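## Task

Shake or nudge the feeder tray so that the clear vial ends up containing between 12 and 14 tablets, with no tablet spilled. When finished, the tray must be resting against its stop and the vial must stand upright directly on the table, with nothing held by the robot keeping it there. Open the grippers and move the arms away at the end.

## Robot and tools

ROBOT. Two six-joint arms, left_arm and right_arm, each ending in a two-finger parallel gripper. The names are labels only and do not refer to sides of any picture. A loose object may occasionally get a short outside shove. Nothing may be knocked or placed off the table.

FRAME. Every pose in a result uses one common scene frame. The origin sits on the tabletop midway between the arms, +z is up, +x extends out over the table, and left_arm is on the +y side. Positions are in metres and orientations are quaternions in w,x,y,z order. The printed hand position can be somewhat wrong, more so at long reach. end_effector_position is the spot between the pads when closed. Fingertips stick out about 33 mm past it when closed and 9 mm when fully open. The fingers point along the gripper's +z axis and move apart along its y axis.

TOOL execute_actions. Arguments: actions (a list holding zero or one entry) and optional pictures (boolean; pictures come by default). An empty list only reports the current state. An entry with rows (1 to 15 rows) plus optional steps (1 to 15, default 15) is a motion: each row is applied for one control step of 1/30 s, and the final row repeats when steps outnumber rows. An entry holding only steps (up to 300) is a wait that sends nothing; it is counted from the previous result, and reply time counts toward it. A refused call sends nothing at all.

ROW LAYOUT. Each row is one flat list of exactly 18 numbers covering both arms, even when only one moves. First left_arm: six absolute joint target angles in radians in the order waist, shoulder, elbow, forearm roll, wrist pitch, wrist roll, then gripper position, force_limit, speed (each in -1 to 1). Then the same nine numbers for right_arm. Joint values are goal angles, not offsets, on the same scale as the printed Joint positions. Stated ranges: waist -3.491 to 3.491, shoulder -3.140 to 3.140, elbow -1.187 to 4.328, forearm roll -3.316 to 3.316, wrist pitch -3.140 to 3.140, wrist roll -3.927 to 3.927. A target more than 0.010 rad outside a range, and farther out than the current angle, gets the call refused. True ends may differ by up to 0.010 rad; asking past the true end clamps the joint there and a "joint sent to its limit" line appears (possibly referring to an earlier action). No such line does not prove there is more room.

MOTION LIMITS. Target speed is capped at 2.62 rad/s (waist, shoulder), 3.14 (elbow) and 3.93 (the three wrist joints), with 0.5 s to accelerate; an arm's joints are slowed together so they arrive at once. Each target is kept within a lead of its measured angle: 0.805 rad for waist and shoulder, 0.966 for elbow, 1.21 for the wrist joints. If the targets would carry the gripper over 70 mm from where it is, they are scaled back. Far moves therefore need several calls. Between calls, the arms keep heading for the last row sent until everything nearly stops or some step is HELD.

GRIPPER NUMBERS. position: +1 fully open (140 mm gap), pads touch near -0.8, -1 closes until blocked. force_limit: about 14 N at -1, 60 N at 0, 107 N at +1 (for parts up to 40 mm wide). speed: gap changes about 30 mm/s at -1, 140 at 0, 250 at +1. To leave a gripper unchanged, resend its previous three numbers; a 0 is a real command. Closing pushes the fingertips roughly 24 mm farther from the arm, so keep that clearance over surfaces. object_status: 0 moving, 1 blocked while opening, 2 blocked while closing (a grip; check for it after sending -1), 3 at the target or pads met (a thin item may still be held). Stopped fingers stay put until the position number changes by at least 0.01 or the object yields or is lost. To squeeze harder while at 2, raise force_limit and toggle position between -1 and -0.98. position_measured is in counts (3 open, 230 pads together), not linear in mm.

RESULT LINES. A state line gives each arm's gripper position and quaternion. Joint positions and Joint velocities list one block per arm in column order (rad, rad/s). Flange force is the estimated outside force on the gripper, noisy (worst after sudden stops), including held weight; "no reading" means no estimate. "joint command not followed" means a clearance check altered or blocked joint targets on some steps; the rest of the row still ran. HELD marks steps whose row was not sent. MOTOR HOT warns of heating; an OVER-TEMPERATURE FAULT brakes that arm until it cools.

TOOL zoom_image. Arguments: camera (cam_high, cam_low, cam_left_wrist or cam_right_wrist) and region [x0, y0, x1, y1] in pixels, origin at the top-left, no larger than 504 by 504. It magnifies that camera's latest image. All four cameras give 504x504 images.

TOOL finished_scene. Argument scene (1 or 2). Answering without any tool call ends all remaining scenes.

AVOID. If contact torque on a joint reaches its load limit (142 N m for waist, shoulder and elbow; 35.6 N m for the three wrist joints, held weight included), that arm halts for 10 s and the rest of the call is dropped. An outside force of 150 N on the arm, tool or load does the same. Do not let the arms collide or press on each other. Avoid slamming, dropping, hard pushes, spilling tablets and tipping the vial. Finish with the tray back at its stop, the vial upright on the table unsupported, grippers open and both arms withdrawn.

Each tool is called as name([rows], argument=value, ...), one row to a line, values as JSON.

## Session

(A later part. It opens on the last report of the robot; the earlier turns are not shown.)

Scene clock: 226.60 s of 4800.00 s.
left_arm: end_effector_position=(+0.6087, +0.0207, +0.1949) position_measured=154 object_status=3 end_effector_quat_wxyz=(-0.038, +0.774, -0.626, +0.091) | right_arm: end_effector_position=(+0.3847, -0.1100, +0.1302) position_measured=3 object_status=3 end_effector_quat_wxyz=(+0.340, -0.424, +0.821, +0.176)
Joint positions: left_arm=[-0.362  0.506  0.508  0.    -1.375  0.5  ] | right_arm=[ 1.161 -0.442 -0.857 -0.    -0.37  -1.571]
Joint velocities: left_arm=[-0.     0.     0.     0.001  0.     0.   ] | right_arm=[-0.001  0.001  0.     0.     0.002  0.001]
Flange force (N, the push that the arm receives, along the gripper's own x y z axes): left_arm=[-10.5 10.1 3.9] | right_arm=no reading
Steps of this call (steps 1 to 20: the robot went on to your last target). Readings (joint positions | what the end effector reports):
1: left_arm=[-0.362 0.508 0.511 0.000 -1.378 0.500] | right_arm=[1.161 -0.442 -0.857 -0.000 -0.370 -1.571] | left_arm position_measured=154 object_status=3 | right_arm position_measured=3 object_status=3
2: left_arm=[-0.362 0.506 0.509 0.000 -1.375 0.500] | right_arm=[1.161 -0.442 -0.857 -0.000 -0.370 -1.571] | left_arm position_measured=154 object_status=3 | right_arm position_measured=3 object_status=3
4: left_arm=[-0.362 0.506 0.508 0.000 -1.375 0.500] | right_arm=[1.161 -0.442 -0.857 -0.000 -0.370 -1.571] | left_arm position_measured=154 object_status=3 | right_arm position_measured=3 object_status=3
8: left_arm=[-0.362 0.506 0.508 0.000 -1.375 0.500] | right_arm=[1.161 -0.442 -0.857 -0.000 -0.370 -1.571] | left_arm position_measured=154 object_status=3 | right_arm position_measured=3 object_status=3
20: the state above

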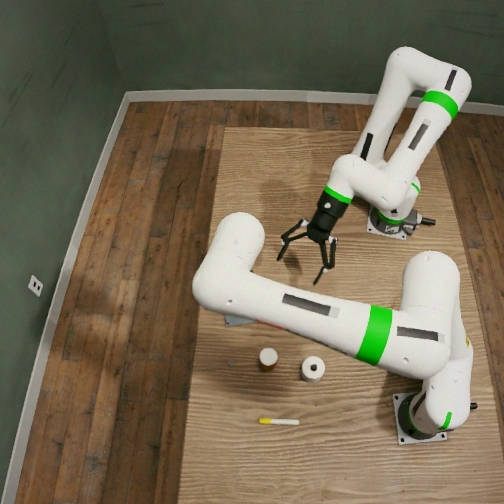

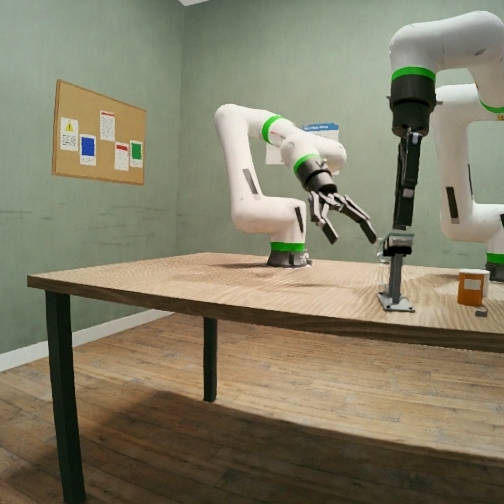

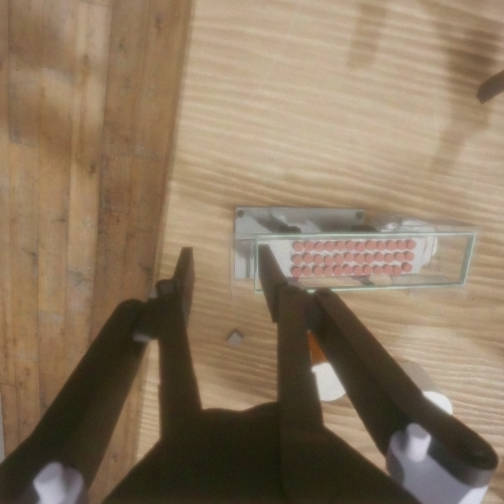

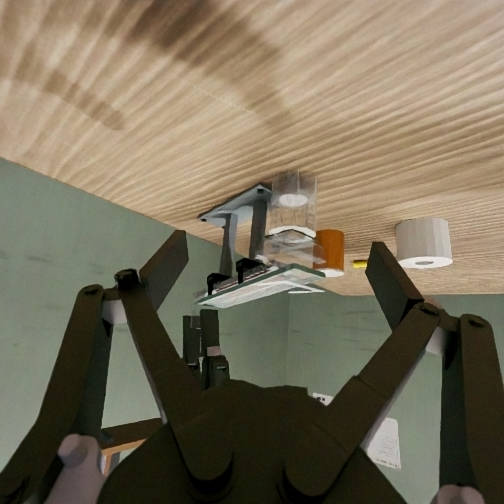

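execute_actions([
  {"rows": [[-0.3617, 0.5059, 0.5079, 0.0, -1.3748, 0.5003, -1, -0.5, -0.7, 1.161, -0.442, -0.857, 0.0, -0.370, -1.571, 1, 0, 0]], "steps": 15},
], pictures=false)

execute_actions([
  {"steps": 30},
])

zoom_image(camera="cam_left_wrist", region=[200, 180, 480, 320])

Scene clock: 233.97 s of 4800.00 s.
left_arm: end_effector_position=(+0.6087, +0.0207, +0.1949) position_measured=199 object_status=0 end_effector_quat_wxyz=(-0.038, +0.774, -0.626, +0.091) | right_arm: end_effector_position=(+0.3847, -0.1100, +0.1302) position_measured=3 object_status=3 end_effector_quat_wxyz=(+0.340, -0.424, +0.821, +0.176)
Joint positions: left_arm=[-0.362  0.506  0.508  0.    -1.375  0.5  ] | right_arm=[ 1.161 -0.442 -0.857  0.    -0.37  -1.571]
Joint velocities: left_arm=[ 0. -0. -0. -0.  0.  0.] | right_arm=[-0.001 -0.     0.    -0.    -0.001  0.001]
Flange force (N, the push that the arm receives, along the gripper's own x y z axes): left_arm=[-15.1 16.6 4.5] | right_arm=no reading
Steps of this call (steps 1 to 15: the robot went on to your last target; steps 16 to 90: nothing new was sent; then 3.87 s passed at rest; steps 91 to 105: all 15 steps of this action). Readings (joint positions | what the end effector reports):
91: left_arm=[-0.362 0.506 0.508 0.000 -1.375 0.500] | right_arm=[1.161 -0.442 -0.857 0.000 -0.370 -1.571] | left_arm position_measured=154 object_status=0 | right_arm position_measured=3 object_status=3
92: left_arm=[-0.362 0.506 0.508 0.000 -1.375 0.500] | right_arm=[1.161 -0.442 -0.857 -0.000 -0.370 -1.571] | left_arm position_measured=155 object_status=0 | right_arm position_measured=3 object_status=3
94: left_arm=[-0.362 0.506 0.508 0.000 -1.375 0.500] | right_arm=[1.161 -0.442 -0.857 -0.000 -0.370 -1.571] | left_arm position_measured=162 object_status=0 | right_arm position_measured=3 object_status=3
98: left_arm=[-0.362 0.506 0.508 0.000 -1.375 0.500] | right_arm=[1.161 -0.442 -0.857 -0.000 -0.370 -1.571] | left_arm position_measured=175 object_status=0 | right_arm position_measured=3 object_status=3
105: the state above

Scene clock: 234.97 s of 4800.00 s.
left_arm: end_effector_position=(+0.6083, +0.0208, +0.1949) position_measured=223 object_status=2 end_effector_quat_wxyz=(-0.037, +0.774, -0.626, +0.091) | right_arm: end_effector_position=(+0.3847, -0.1100, +0.1302) position_measured=3 object_status=3 end_effector_quat_wxyz=(+0.340, -0.424, +0.821, +0.176)
Joint positions: left_arm=[-0.362  0.506  0.508  0.    -1.376  0.5  ] | right_arm=[ 1.161 -0.442 -0.857 -0.    -0.37  -1.571]
Joint velocities: left_arm=[ 0.     0.001 -0.     0.001  0.    -0.   ] | right_arm=[-0.    -0.    -0.001  0.     0.001 -0.001]
Flange force (N, the push that the arm receives, along the gripper's own x y z axes): left_arm=[-31.4 121.5 -2.1] | right_arm=no reading
Steps of this call (steps 1 to 15: the robot went on to your last target; steps 16 to 30: nothing new was sent). Readings (joint positions | what the end effector reports):
1: left_arm=[-0.362 0.506 0.508 0.000 -1.375 0.500] | right_arm=[1.161 -0.442 -0.857 -0.000 -0.370 -1.571] | left_arm position_measured=202 object_status=0 | right_arm position_measured=3 object_status=3
2: left_arm=[-0.362 0.506 0.508 0.000 -1.375 0.500] | right_arm=[1.161 -0.442 -0.857 -0.000 -0.370 -1.571] | left_arm position_measured=206 object_status=0 | right_arm position_measured=3 object_status=3
4: left_arm=[-0.362 0.506 0.508 0.000 -1.375 0.500] | right_arm=[1.161 -0.442 -0.857 -0.000 -0.370 -1.571] | left_arm position_measured=213 object_status=0 | right_arm position_measured=3 object_status=3
8: left_arm=[-0.362 0.506 0.507 0.000 -1.377 0.500] | right_arm=[1.161 -0.442 -0.857 -0.000 -0.370 -1.571] | left_arm position_measured=223 object_status=0 | right_arm position_measured=3 object_status=3
30: the state above
All arms were judged still, so your last target was given up. Only a new action makes them travel on or press farther. Fingers that are still opening or closing keep moving.

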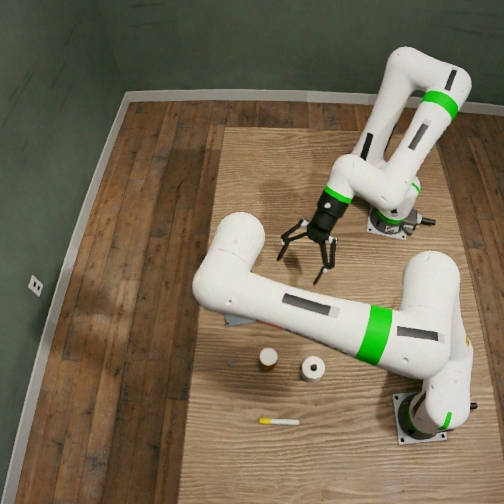

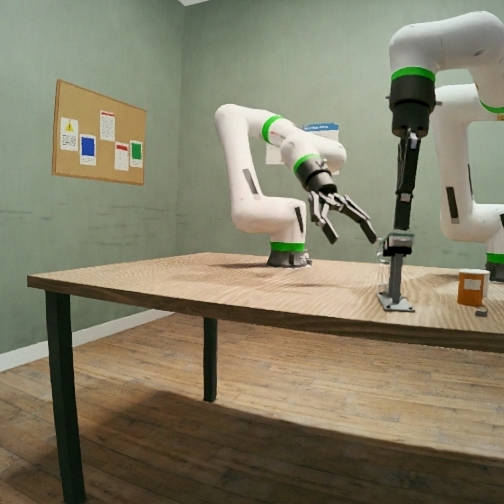

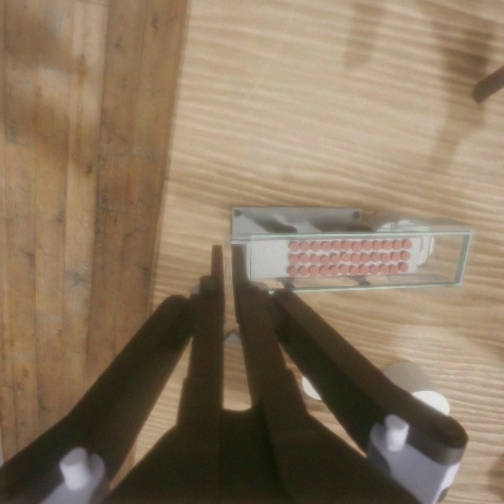

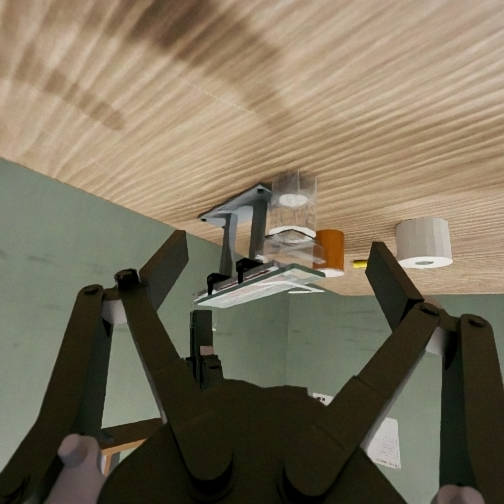

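Region (200, 180, 480, 320) of cam_left_wrist's 504x504 image, scaled by 1.800, with more detail than that image has.

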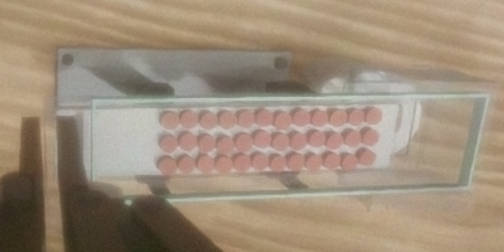

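execute_actions([
  {"rows": [[-0.3638, 0.4994, 0.4972, 0.0, -1.3706, 0.5024, -1, -0.5, -0.7, 1.161, -0.442, -0.857, 0.0, -0.370, -1.571, 1, 0, 0]], "steps": 15},
], pictures=false)

Scene clock: 243.63 s of 4800.00 s.
left_arm: end_effector_position=(+0.6059, +0.0200, +0.1945) position_measured=225 object_status=2 end_effector_quat_wxyz=(-0.038, +0.774, -0.626, +0.092) | right_arm: end_effector_position=(+0.3847, -0.1100, +0.1302) position_measured=3 object_status=3 end_effector_quat_wxyz=(+0.340, -0.424, +0.821, +0.176)
Joint positions: left_arm=[-0.364  0.499  0.497 -0.    -1.37   0.502] | right_arm=[ 1.161 -0.442 -0.857 -0.    -0.37  -1.571]
Joint velocities: left_arm=[-0.    -0.     0.    -0.    -0.003 -0.001] | right_arm=[ 0. -0.  0.  0.  0. -0.]
Flange force (N, the push that the arm receives, along the gripper's own x y z axes): left_arm=[-29.6 72.0 -3.4] | right_arm=no reading
Steps of this call (steps 1 to 90: nothing new was sent; then 5.17 s passed at rest; steps 91 to 105: all 15 steps of this action). Readings (joint positions | what the end effector reports):
91: left_arm=[-0.362 0.506 0.508 -0.000 -1.376 0.500] | right_arm=[1.161 -0.442 -0.857 0.000 -0.370 -1.571] | left_arm position_measured=223 object_status=2 | right_arm position_measured=3 object_status=3
92: left_arm=[-0.362 0.505 0.506 -0.000 -1.376 0.501] | right_arm=[1.161 -0.442 -0.857 0.000 -0.370 -1.571] | left_arm position_measured=223 object_status=2 | right_arm position_measured=3 object_status=3
94: left_arm=[-0.363 0.500 0.498 -0.000 -1.370 0.502] | right_arm=[1.161 -0.442 -0.857 -0.000 -0.370 -1.571] | left_arm position_measured=225 object_status=2 | right_arm position_measured=3 object_status=3
98: left_arm=[-0.364 0.500 0.497 -0.000 -1.370 0.502] | right_arm=[1.161 -0.442 -0.857 -0.000 -0.370 -1.571] | left_arm position_measured=225 object_status=2 | right_arm position_measured=3 object_status=3
105: the state above

execute_actions([
  {"rows": [[-0.3665, 0.4908, 0.4830, 0.0, -1.3650, 0.5051, -1, -0.5, -0.7, 1.161, -0.442, -0.857, 0.0, -0.370, -1.571, 1, 0, 0]], "steps": 15},
])

zoom_image(camera="cam_left_wrist", region=[200, 180, 480, 320])

Scene clock: 248.00 s of 4800.00 s.
left_arm: end_effector_position=(+0.6020, +0.0192, +0.1938) position_measured=225 object_status=2 end_effector_quat_wxyz=(-0.037, +0.774, -0.626, +0.092) | right_arm: end_effector_position=(+0.3847, -0.1100, +0.1302) position_measured=3 object_status=3 end_effector_quat_wxyz=(+0.340, -0.424, +0.821, +0.176)
Joint positions: left_arm=[-0.366  0.491  0.483  0.    -1.365  0.505] | right_arm=[ 1.161 -0.442 -0.857 -0.    -0.37  -1.571]
Joint velocities: left_arm=[-0.     0.     0.     0.    -0.003  0.001] | right_arm=[ 0.     0.     0.    -0.    -0.001 -0.003]
Flange force (N, the push that the arm receives, along the gripper's own x y z axes): left_arm=[-14.5 8.0 -3.9] | right_arm=no reading
Steps of this call (steps 1 to 15: the robot went on to your last target; steps 16 to 90: nothing new was sent; then 0.87 s passed at rest; steps 91 to 105: all 15 steps of this action). Readings (joint positions | what the end effector reports):
91: left_arm=[-0.364 0.499 0.497 0.000 -1.371 0.502] | right_arm=[1.161 -0.442 -0.857 -0.000 -0.370 -1.571] | left_arm position_measured=225 object_status=2 | right_arm position_measured=3 object_status=3
92: left_arm=[-0.364 0.498 0.495 0.000 -1.370 0.503] | right_arm=[1.161 -0.442 -0.857 -0.000 -0.370 -1.571] | left_arm position_measured=225 object_status=2 | right_arm position_measured=3 object_status=3
94: left_arm=[-0.366 0.491 0.484 -0.000 -1.364 0.505] | right_arm=[1.161 -0.442 -0.857 -0.000 -0.370 -1.571] | left_arm position_measured=225 object_status=2 | right_arm position_measured=3 object_status=3
98: left_arm=[-0.366 0.491 0.483 -0.000 -1.364 0.505] | right_arm=[1.161 -0.442 -0.857 -0.000 -0.370 -1.571] | left_arm position_measured=225 object_status=2 | right_arm position_measured=3 object_status=3
105: the state above

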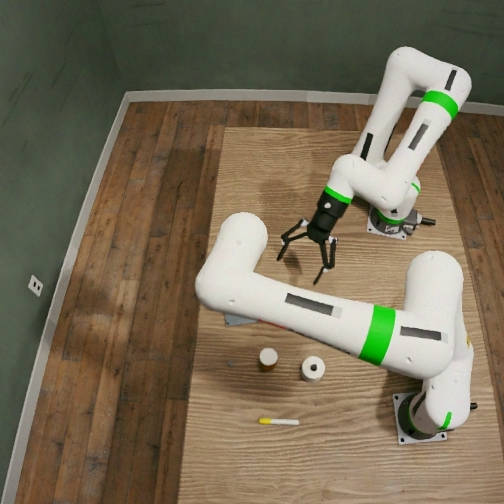

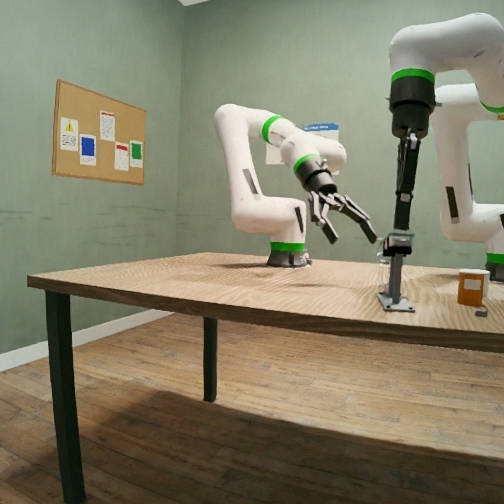

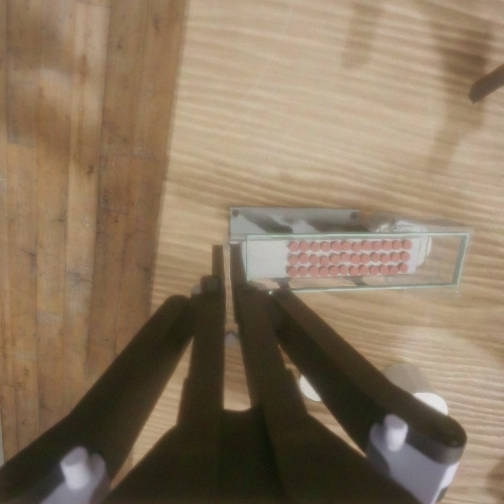

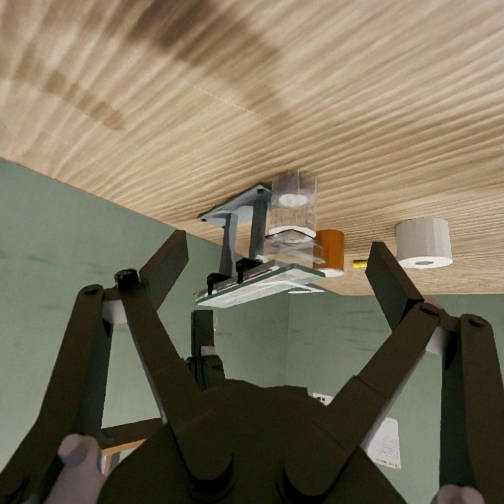

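Region (200, 180, 480, 320) of cam_left_wrist's 504x504 image, scaled by 1.800, with more detail than that image has.

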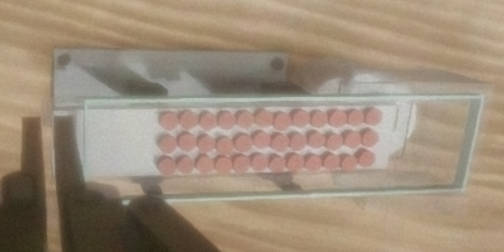

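zoom_image(camera="cam_low", region=[360, 190, 440, 270])

zoom_image(camera="cam_right_wrist", region=[170, 260, 270, 360])

Region (360, 190, 440, 270) of cam_low's 504x504 image, scaled by 6.300, with more detail than that image has.

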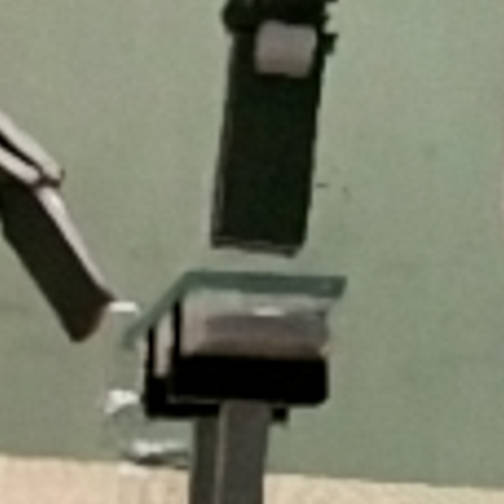

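Region (170, 260, 270, 360) of cam_right_wrist's 504x504 image, scaled by 5.040, with more detail than that image has.

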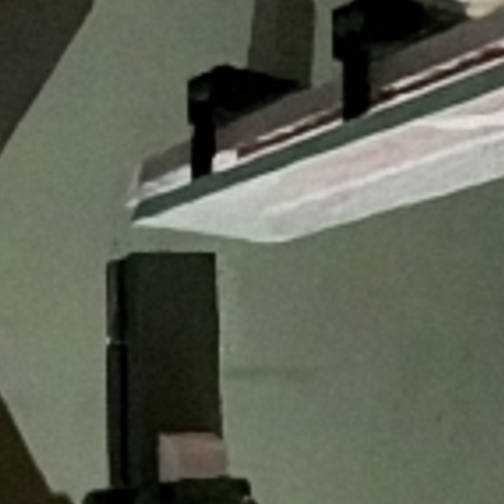

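execute_actions([
  {"rows": [[-0.3672, 0.4887, 0.4795, 0.0, -1.3636, 0.5058, -1, -0.5, -0.7, 1.161, -0.442, -0.857, 0.0, -0.370, -1.571, 1, 0, 0],[-0.3672, 0.4887, 0.4795, 0.0, -1.3636, 0.5058, -1, -0.5, -0.7, 1.161, -0.442, -0.857, 0.0, -0.370, -1.571, 1, 0, 0],[-0.3679, 0.4865, 0.4759, 0.0, -1.3622, 0.5065, -1, -0.5, -0.7, 1.161, -0.442, -0.857, 0.0, -0.370, -1.571, 1, 0, 0],[-0.3679, 0.4865, 0.4759, 0.0, -1.3622, 0.5065, -1, -0.5, -0.7, 1.161, -0.442, -0.857, 0.0, -0.370, -1.571, 1, 0, 0],[-0.3686, 0.4844, 0.4724, 0.0, -1.3608, 0.5072, -1, -0.5, -0.7, 1.161, -0.442, -0.857, 0.0, -0.370, -1.571, 1, 0, 0],[-0.3686, 0.4844, 0.4724, 0.0, -1.3608, 0.5072, -1, -0.5, -0.7, 1.161, -0.442, -0.857, 0.0, -0.370, -1.571, 1, 0, 0],[-0.3693, 0.4822, 0.4688, 0.0, -1.3594, 0.5078, -1, -0.5, -0.7, 1.161, -0.442, -0.857, 0.0, -0.370, -1.571, 1, 0, 0],[-0.3693, 0.4822, 0.4688, 0.0, -1.3594, 0.5078, -1, -0.5, -0.7, 1.161, -0.442, -0.857, 0.0, -0.370, -1.571, 1, 0, 0],[-0.3699, 0.4801, 0.4653, 0.0, -1.3580, 0.5085, -1, -0.5, -0.7, 1.161, -0.442, -0.857, 0.0, -0.370, -1.571, 1, 0, 0]], "steps": 15},
])

zoom_image(camera="cam_left_wrist", region=[200, 180, 480, 320])

Scene clock: 270.77 s of 4800.00 s.
left_arm: end_effector_position=(+0.5970, +0.0182, +0.1927) position_measured=225 object_status=2 end_effector_quat_wxyz=(-0.037, +0.774, -0.626, +0.092) | right_arm: end_effector_position=(+0.3847, -0.1100, +0.1302) position_measured=3 object_status=3 end_effector_quat_wxyz=(+0.340, -0.424, +0.821, +0.176)
Joint positions: left_arm=[-0.37   0.48   0.465 -0.    -1.358  0.508] | right_arm=[ 1.161 -0.442 -0.857 -0.    -0.37  -1.571]
Joint velocities: left_arm=[ 0.    -0.002 -0.    -0.    -0.     0.   ] | right_arm=[-0.001  0.     0.    -0.     0.001  0.001]
Flange force (N, the push that the arm receives, along the gripper's own x y z axes): left_arm=[-16.1 10.0 -8.3] | right_arm=no reading
Steps of this call (steps 1 to 15: the robot went on to your last target; steps 16 to 90: nothing new was sent; then 19.27 s passed at rest; steps 91 to 105: all 15 steps of this action). Readings (joint positions | what the end effector reports):
91: left_arm=[-0.367 0.491 0.483 0.000 -1.365 0.505] | right_arm=[1.161 -0.442 -0.857 -0.000 -0.370 -1.571] | left_arm position_measured=225 object_status=2 | right_arm position_measured=3 object_status=3
92: left_arm=[-0.367 0.490 0.482 0.000 -1.365 0.505] | right_arm=[1.161 -0.442 -0.857 -0.000 -0.370 -1.571] | left_arm position_measured=225 object_status=2 | right_arm position_measured=3 object_status=3
94: left_arm=[-0.367 0.488 0.478 0.000 -1.364 0.506] | right_arm=[1.161 -0.442 -0.857 -0.000 -0.370 -1.571] | left_arm position_measured=225 object_status=2 | right_arm position_measured=3 object_status=3
98: left_arm=[-0.369 0.484 0.471 0.000 -1.360 0.507] | right_arm=[1.161 -0.442 -0.857 0.000 -0.370 -1.571] | left_arm position_measured=225 object_status=2 | right_arm position_measured=3 object_status=3
105: the state above

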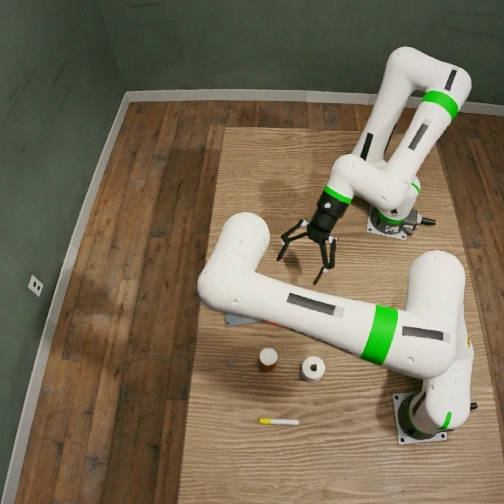

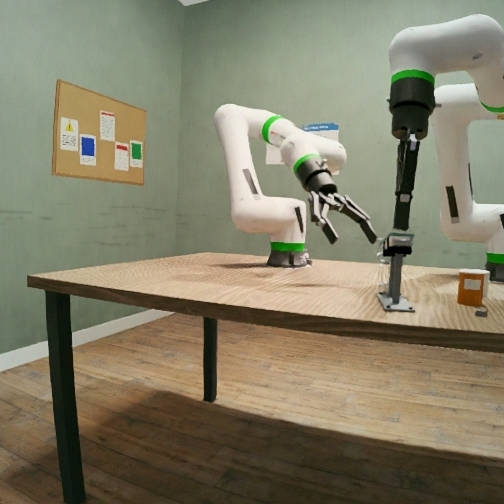

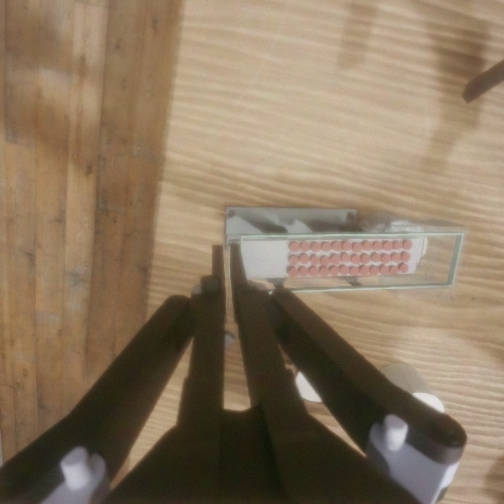

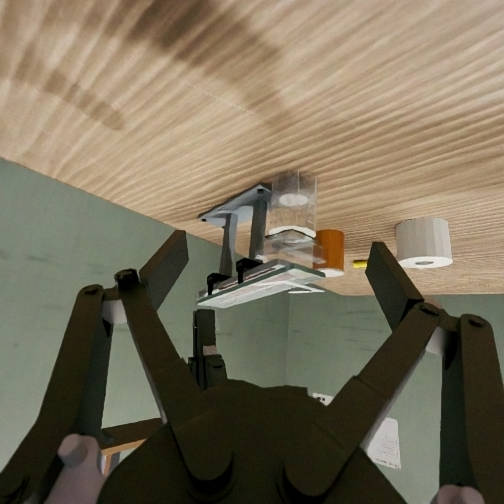

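Region (200, 180, 480, 320) of cam_left_wrist's 504x504 image, scaled by 1.800, with more detail than that image has.

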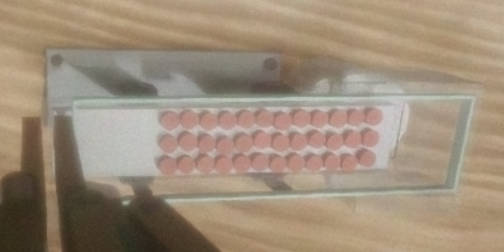

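execute_actions([
  {"rows": [[-0.3706, 0.4780, 0.4620, 0.0, -1.3568, 0.5092, -1, -0.5, -0.7, 1.161, -0.442, -0.857, 0.0, -0.370, -1.571, 1, 0, 0],[-0.3706, 0.4780, 0.4620, 0.0, -1.3568, 0.5092, -1, -0.5, -0.7, 1.161, -0.442, -0.857, 0.0, -0.370, -1.571, 1, 0, 0],[-0.3713, 0.4759, 0.4587, 0.0, -1.3556, 0.5099, -1, -0.5, -0.7, 1.161, -0.442, -0.857, 0.0, -0.370, -1.571, 1, 0, 0],[-0.3713, 0.4759, 0.4587, 0.0, -1.3556, 0.5099, -1, -0.5, -0.7, 1.161, -0.442, -0.857, 0.0, -0.370, -1.571, 1, 0, 0],[-0.3720, 0.4738, 0.4554, 0.0, -1.3545, 0.5106, -1, -0.5, -0.7, 1.161, -0.442, -0.857, 0.0, -0.370, -1.571, 1, 0, 0],[-0.3720, 0.4738, 0.4554, 0.0, -1.3545, 0.5106, -1, -0.5, -0.7, 1.161, -0.442, -0.857, 0.0, -0.370, -1.571, 1, 0, 0],[-0.3727, 0.4716, 0.4521, 0.0, -1.3533, 0.5113, -1, -0.5, -0.7, 1.161, -0.442, -0.857, 0.0, -0.370, -1.571, 1, 0, 0]], "steps": 15},
])

zoom_image(camera="cam_left_wrist", region=[200, 180, 480, 320])

Scene clock: 288.00 s of 4800.00 s.
left_arm: end_effector_position=(+0.5933, +0.0174, +0.1923) position_measured=225 object_status=2 end_effector_quat_wxyz=(-0.037, +0.774, -0.626, +0.092) | right_arm: end_effector_position=(+0.3847, -0.1100, +0.1302) position_measured=3 object_status=3 end_effector_quat_wxyz=(+0.340, -0.424, +0.821, +0.176)
Joint positions: left_arm=[-0.373  0.472  0.452 -0.    -1.353  0.511] | right_arm=[ 1.161 -0.442 -0.857 -0.    -0.37  -1.571]
Joint velocities: left_arm=[ 0.     0.001 -0.     0.001  0.001 -0.   ] | right_arm=[-0. -0. -0. -0. -0. -0.]
Flange force (N, the push that the arm receives, along the gripper's own x y z axes): left_arm=[-7.2 -11.9 -0.2] | right_arm=no reading
Steps of this call (steps 1 to 15: the robot went on to your last target; steps 16 to 90: nothing new was sent; then 13.73 s passed at rest; steps 91 to 105: all 15 steps of this action). Readings (joint positions | what the end effector reports):
91: left_arm=[-0.370 0.480 0.465 -0.000 -1.358 0.509] | right_arm=[1.161 -0.442 -0.857 0.000 -0.370 -1.571] | left_arm position_measured=225 object_status=2 | right_arm position_measured=3 object_status=3
92: left_arm=[-0.370 0.479 0.464 -0.000 -1.357 0.509] | right_arm=[1.161 -0.442 -0.857 -0.000 -0.370 -1.571] | left_arm position_measured=225 object_status=2 | right_arm position_measured=3 object_status=3
94: left_arm=[-0.371 0.477 0.461 -0.000 -1.356 0.510] | right_arm=[1.161 -0.442 -0.857 -0.000 -0.370 -1.571] | left_arm position_measured=225 object_status=2 | right_arm position_measured=3 object_status=3
98: left_arm=[-0.372 0.473 0.454 -0.000 -1.354 0.511] | right_arm=[1.161 -0.442 -0.857 -0.000 -0.370 -1.571] | left_arm position_measured=225 object_status=2 | right_arm position_measured=3 object_status=3
105: the state above

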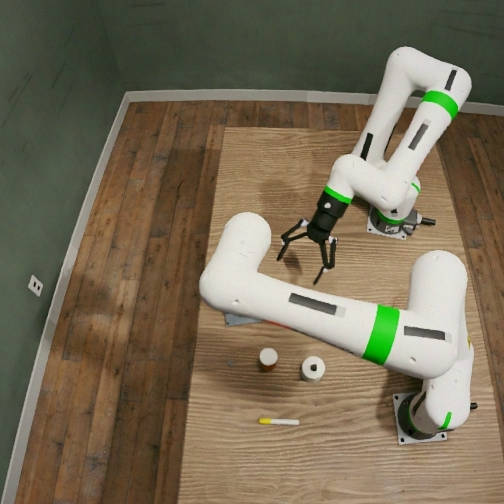

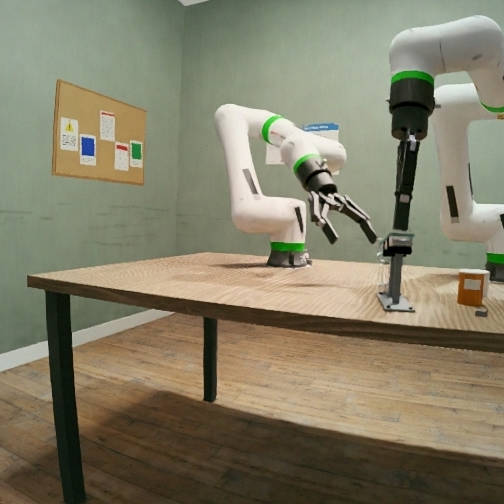

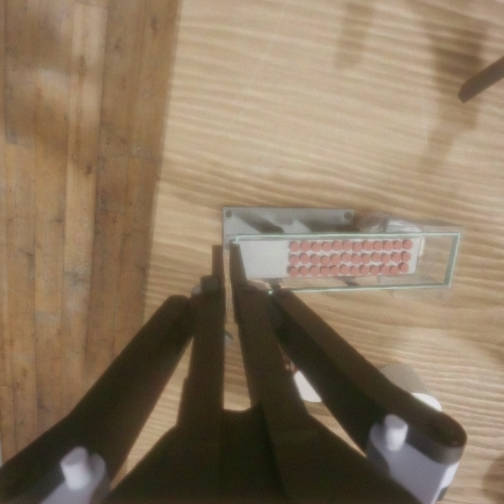

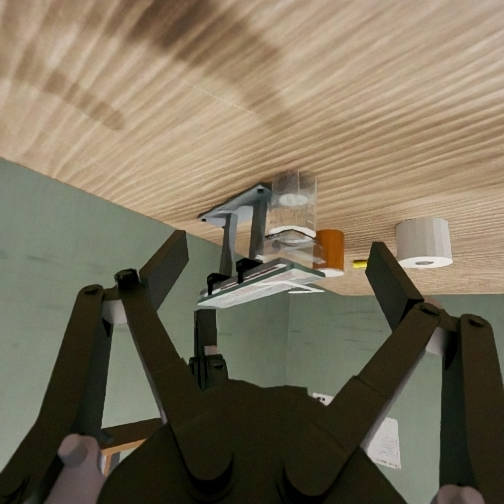

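Region (200, 180, 480, 320) of cam_left_wrist's 504x504 image, scaled by 1.800, with more detail than that image has.

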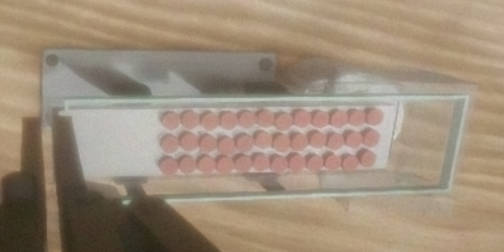

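execute_actions([
  {"rows": [[-0.3727, 0.4716, 0.4521, 0.0, -1.3533, 0.5113, -0.4, -0.5, 1, 1.161, -0.442, -0.857, 0.0, -0.370, -1.571, 1, 0, 0]], "steps": 15},
])

zoom_image(camera="cam_left_wrist", region=[200, 180, 480, 320])

Scene clock: 307.90 s of 4800.00 s.
left_arm: end_effector_position=(+0.5931, +0.0174, +0.1923) position_measured=179 object_status=3 end_effector_quat_wxyz=(-0.037, +0.774, -0.626, +0.092) | right_arm: end_effector_position=(+0.3847, -0.1100, +0.1302) position_measured=3 object_status=3 end_effector_quat_wxyz=(+0.340, -0.424, +0.821, +0.176)
Joint positions: left_arm=[-0.373  0.472  0.452  0.    -1.353  0.511] | right_arm=[ 1.161 -0.442 -0.857 -0.    -0.37  -1.571]
Joint velocities: left_arm=[ 0.     0.     0.001 -0.     0.001 -0.001] | right_arm=[ 0.001  0.     0.    -0.     0.     0.   ]
Flange force (N, the push that the arm receives, along the gripper's own x y z axes): left_arm=[-11.8 14.3 4.3] | right_arm=no reading
Steps of this call (steps 1 to 15: the robot went on to your last target; steps 16 to 90: nothing new was sent; then 16.40 s passed at rest; steps 91 to 105: all 15 steps of this action). Readings (joint positions | what the end effector reports):
91: left_arm=[-0.373 0.472 0.452 0.000 -1.353 0.511] | right_arm=[1.161 -0.442 -0.857 -0.000 -0.370 -1.571] | left_arm position_measured=225 object_status=0 | right_arm position_measured=3 object_status=3
92: left_arm=[-0.373 0.472 0.452 0.000 -1.354 0.511] | right_arm=[1.161 -0.442 -0.857 -0.000 -0.370 -1.571] | left_arm position_measured=225 object_status=0 | right_arm position_measured=3 object_status=3
94: left_arm=[-0.373 0.472 0.452 0.000 -1.354 0.511] | right_arm=[1.161 -0.442 -0.857 -0.000 -0.370 -1.571] | left_arm position_measured=203 object_status=0 | right_arm position_measured=3 object_status=3
98: left_arm=[-0.373 0.472 0.452 0.000 -1.354 0.511] | right_arm=[1.161 -0.442 -0.857 -0.000 -0.370 -1.571] | left_arm position_measured=179 object_status=0 | right_arm position_measured=3 object_status=3
105: the state above

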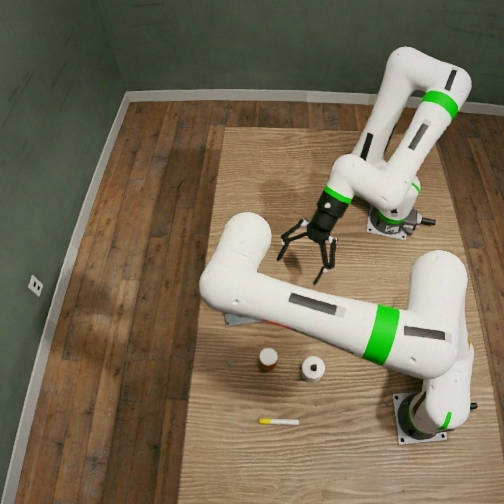

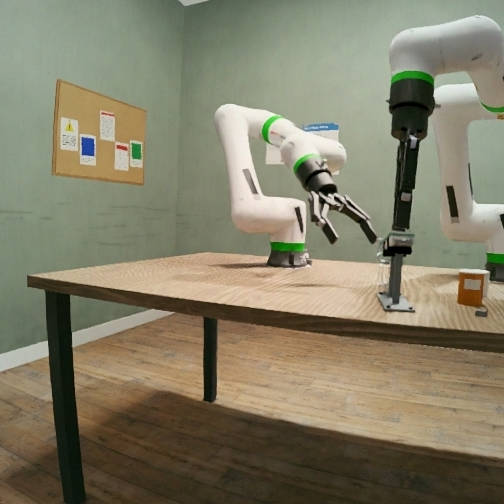

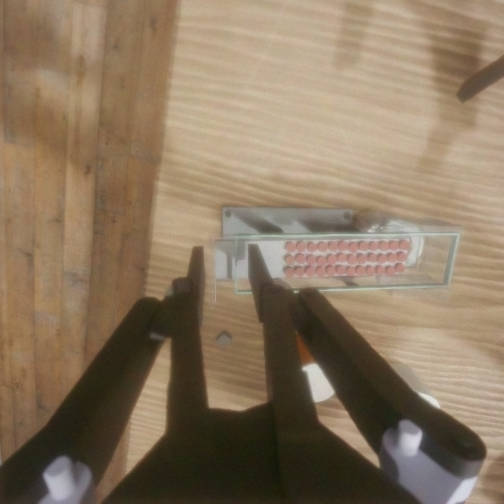

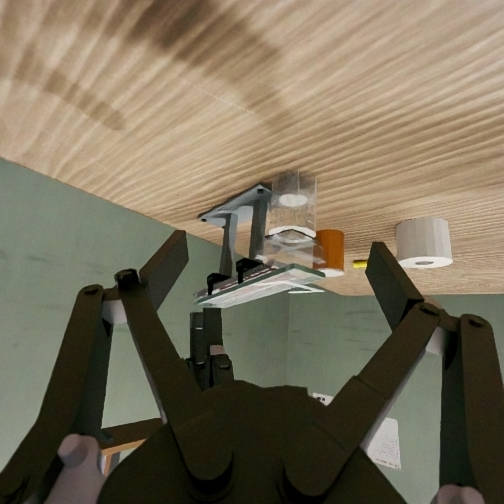

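Region (200, 180, 480, 320) of cam_left_wrist's 504x504 image, scaled by 1.800, with more detail than that image has.

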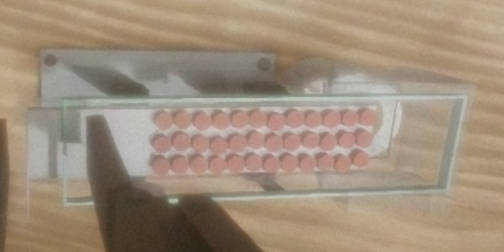

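zoom_image(camera="cam_left_wrist", region=[340, 190, 480, 310])

Region (340, 190, 480, 310) of cam_left_wrist's 504x504 image, scaled by 3.600, with more detail than that image has; it fills the top 432 rows of this view, and the rest is white.

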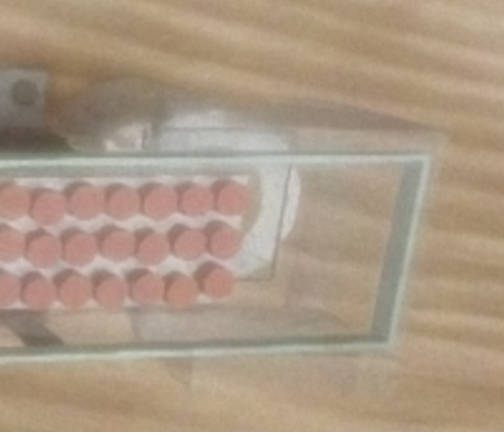

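execute_actions([
  {"rows": [[-0.3717, 0.4748, 0.4571, 0.0, -1.3551, 0.5103, -1, -0.7, -0.5, 1.161, -0.442, -0.857, 0.0, -0.370, -1.571, 1, 0, 0]], "steps": 15},
])

zoom_image(camera="cam_left_wrist", region=[200, 180, 480, 320])

Scene clock: 337.87 s of 4800.00 s.
left_arm: end_effector_position=(+0.5946, +0.0177, +0.1926) position_measured=224 object_status=0 end_effector_quat_wxyz=(-0.037, +0.774, -0.626, +0.092) | right_arm: end_effector_position=(+0.3847, -0.1100, +0.1302) position_measured=3 object_status=3 end_effector_quat_wxyz=(+0.340, -0.424, +0.821, +0.176)
Joint positions: left_arm=[-0.372  0.475  0.457 -0.    -1.355  0.51 ] | right_arm=[ 1.161 -0.442 -0.857 -0.    -0.37  -1.571]
Joint velocities: left_arm=[-0.    -0.    -0.     0.    -0.001  0.   ] | right_arm=[ 0.001  0.    -0.    -0.    -0.001  0.002]
Flange force (N, the push that the arm receives, along the gripper's own x y z axes): left_arm=[-11.6 3.4 -6.4] | right_arm=no reading
Steps of this call (steps 1 to 15: the robot went on to your last target; steps 16 to 90: nothing new was sent; then 26.47 s passed at rest; steps 91 to 105: all 15 steps of this action). Readings (joint positions | what the end effector reports):
91: left_arm=[-0.373 0.472 0.452 -0.000 -1.353 0.511] | right_arm=[1.161 -0.442 -0.857 -0.000 -0.370 -1.571] | left_arm position_measured=179 object_status=0 | right_arm position_measured=3 object_status=3
92: left_arm=[-0.372 0.472 0.454 -0.000 -1.353 0.511] | right_arm=[1.161 -0.442 -0.857 0.000 -0.370 -1.571] | left_arm position_measured=180 object_status=0 | right_arm position_measured=3 object_status=3
94: left_arm=[-0.372 0.474 0.457 -0.000 -1.354 0.510] | right_arm=[1.161 -0.442 -0.857 -0.000 -0.370 -1.571] | left_arm position_measured=189 object_status=0 | right_arm position_measured=3 object_status=3
98: left_arm=[-0.372 0.475 0.457 -0.000 -1.355 0.510] | right_arm=[1.161 -0.442 -0.857 0.000 -0.370 -1.571] | left_arm position_measured=208 object_status=0 | right_arm position_measured=3 object_status=3
105: the state above

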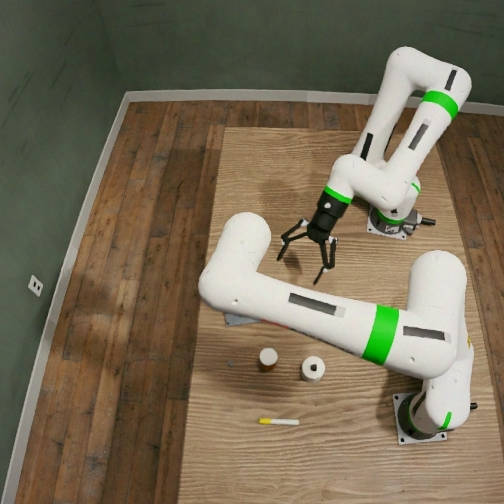

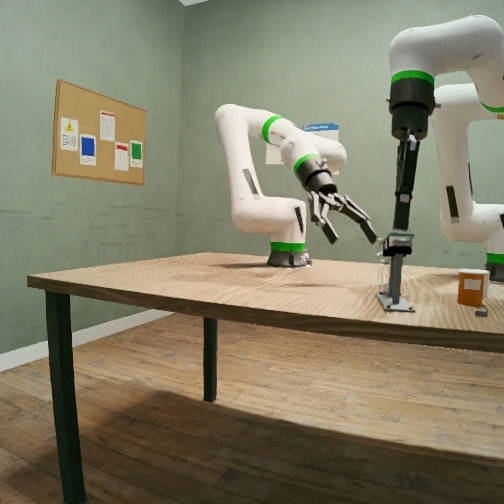

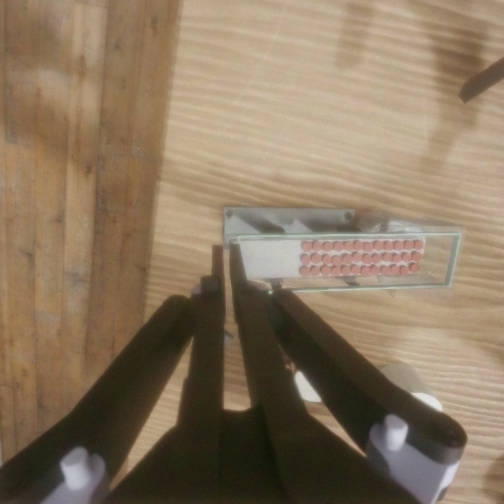

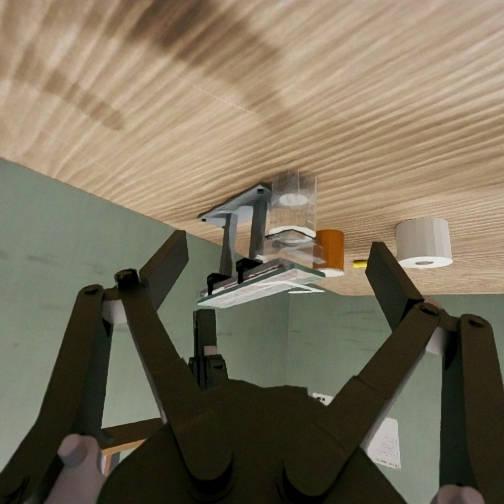

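Region (200, 180, 480, 320) of cam_left_wrist's 504x504 image, scaled by 1.800, with more detail than that image has.

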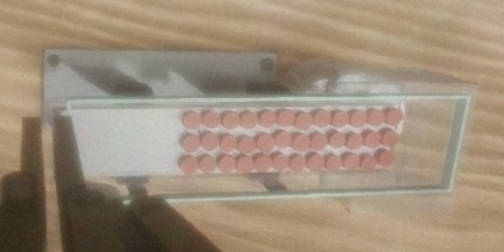

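execute_actions([
  {"rows": [[-0.3717, 0.4748, 0.4571, 0.0, -1.3551, 0.5103, -0.4, -0.7, 1, 1.161, -0.442, -0.857, 0.0, -0.370, -1.571, 1, 0, 0]], "steps": 15},
], pictures=false)

execute_actions([
  {"steps": 15},
])

zoom_image(camera="cam_left_wrist", region=[200, 180, 480, 320])

zoom_image(camera="cam_right_wrist", region=[235, 150, 345, 280])

Scene clock: 344.20 s of 4800.00 s.
left_arm: end_effector_position=(+0.5945, +0.0176, +0.1922) position_measured=179 object_status=3 end_effector_quat_wxyz=(-0.037, +0.774, -0.626, +0.092) | right_arm: end_effector_position=(+0.3847, -0.1100, +0.1302) position_measured=3 object_status=3 end_effector_quat_wxyz=(+0.340, -0.424, +0.821, +0.176)
Joint positions: left_arm=[-0.372  0.475  0.457  0.    -1.355  0.51 ] | right_arm=[ 1.161 -0.442 -0.857 -0.    -0.37  -1.571]
Joint velocities: left_arm=[-0.    -0.     0.001 -0.001  0.001 -0.   ] | right_arm=[-0. -0. -0.  0.  0. -0.]
Flange force (N, the push that the arm receives, along the gripper's own x y z axes): left_arm=[-16.8 15.8 6.4] | right_arm=no reading
Steps of this call (steps 1 to 15: the robot went on to your last target; steps 16 to 90: nothing new was sent; then 2.83 s passed at rest; steps 91 to 105: all 15 steps of this action). Readings (joint positions | what the end effector reports):
91: left_arm=[-0.372 0.475 0.457 0.000 -1.355 0.510] | right_arm=[1.161 -0.442 -0.857 -0.000 -0.370 -1.571] | left_arm position_measured=224 object_status=0 | right_arm position_measured=3 object_status=3
92: left_arm=[-0.372 0.475 0.457 0.000 -1.355 0.510] | right_arm=[1.161 -0.442 -0.857 -0.000 -0.370 -1.571] | left_arm position_measured=224 object_status=0 | right_arm position_measured=3 object_status=3
94: left_arm=[-0.372 0.475 0.457 0.000 -1.355 0.510] | right_arm=[1.161 -0.442 -0.857 -0.000 -0.370 -1.571] | left_arm position_measured=202 object_status=0 | right_arm position_measured=3 object_status=3
98: left_arm=[-0.372 0.475 0.457 0.000 -1.355 0.510] | right_arm=[1.161 -0.442 -0.857 0.000 -0.370 -1.571] | left_arm position_measured=179 object_status=0 | right_arm position_measured=3 object_status=3
105: the state above

Scene clock: 344.70 s of 4800.00 s.
left_arm: end_effector_position=(+0.5946, +0.0177, +0.1925) position_measured=179 object_status=3 end_effector_quat_wxyz=(-0.037, +0.774, -0.626, +0.092) | right_arm: end_effector_position=(+0.3847, -0.1100, +0.1302) position_measured=3 object_status=3 end_effector_quat_wxyz=(+0.340, -0.424, +0.821, +0.176)
Joint positions: left_arm=[-0.372  0.475  0.457 -0.    -1.355  0.51 ] | right_arm=[ 1.161 -0.442 -0.857 -0.    -0.37  -1.571]
Joint velocities: left_arm=[-0.    -0.    -0.    -0.001 -0.     0.   ] | right_arm=[ 0.001  0.    -0.    -0.     0.     0.002]
Flange force (N, the push that the arm receives, along the gripper's own x y z axes): left_arm=[-10.1 14.1 3.6] | right_arm=no reading
Steps of this call (steps 1 to 15: the robot went on to your last target). Readings (joint positions | what the end effector reports):
1: left_arm=[-0.372 0.475 0.457 0.000 -1.355 0.510] | right_arm=[1.161 -0.442 -0.857 -0.000 -0.370 -1.571] | left_arm position_measured=179 object_status=3 | right_arm position_measured=3 object_status=3
2: left_arm=[-0.372 0.475 0.457 0.000 -1.355 0.510] | right_arm=[1.161 -0.442 -0.857 0.000 -0.370 -1.571] | left_arm position_measured=179 object_status=3 | right_arm position_measured=3 object_status=3
4: left_arm=[-0.372 0.475 0.457 0.000 -1.355 0.510] | right_arm=[1.161 -0.442 -0.857 0.000 -0.370 -1.571] | left_arm position_measured=179 object_status=3 | right_arm position_measured=3 object_status=3
8: left_arm=[-0.372 0.475 0.457 -0.000 -1.355 0.510] | right_arm=[1.161 -0.442 -0.857 0.000 -0.370 -1.571] | left_arm position_measured=179 object_status=3 | right_arm position_measured=3 object_status=3
15: the state above
All arms were judged still, so your last target was given up. Only a new action makes them travel on or press farther. Fingers that are still opening or closing keep moving.

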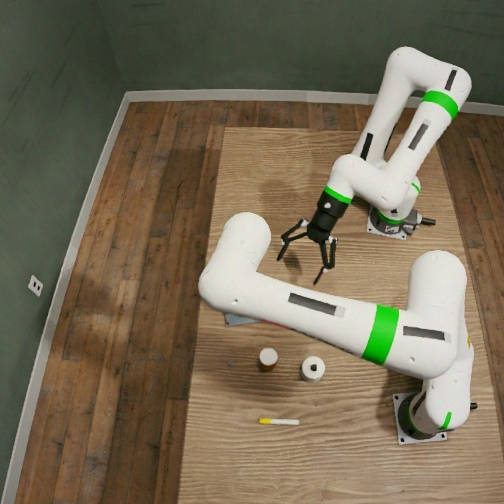

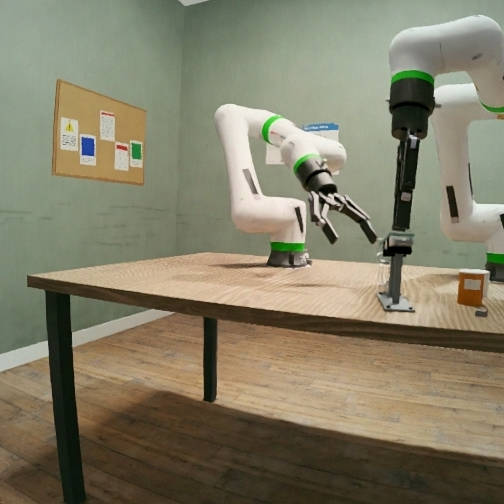

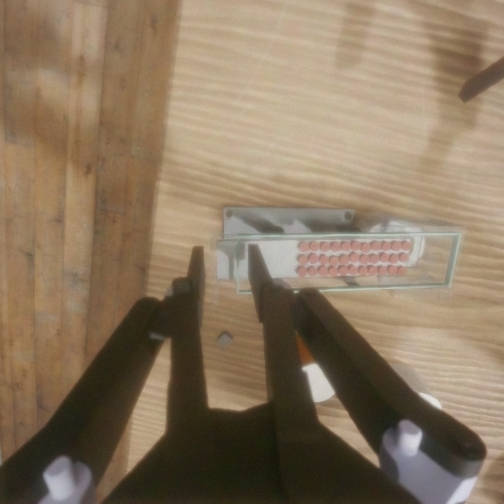

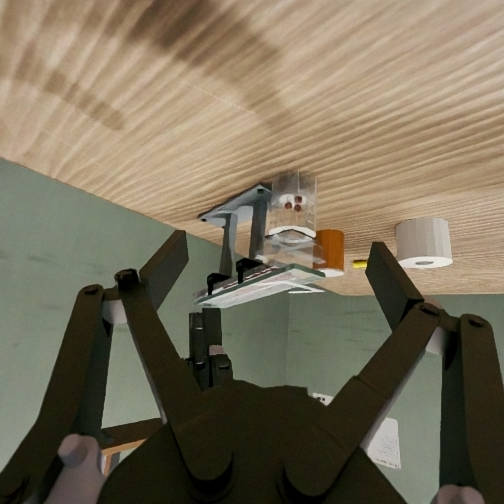

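Region (200, 180, 480, 320) of cam_left_wrist's 504x504 image, scaled by 1.800, with more detail than that image has.

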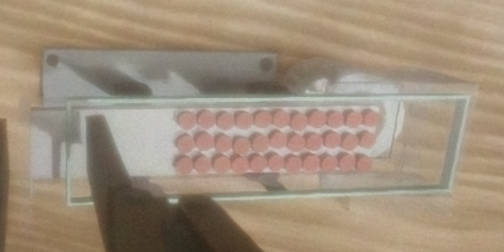

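Region (235, 150, 345, 280) of cam_right_wrist's 504x504 image, scaled by 3.877, with more detail than that image has; it fills the left 426 columns of this view, and the rest is white.

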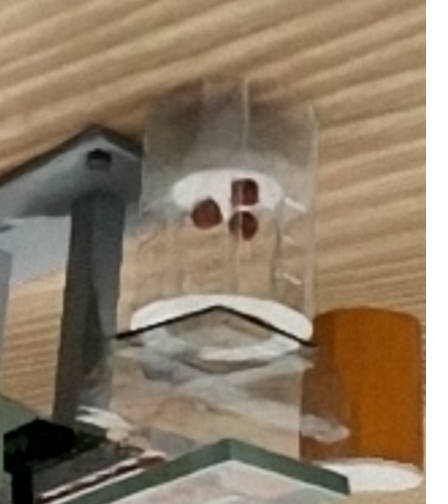

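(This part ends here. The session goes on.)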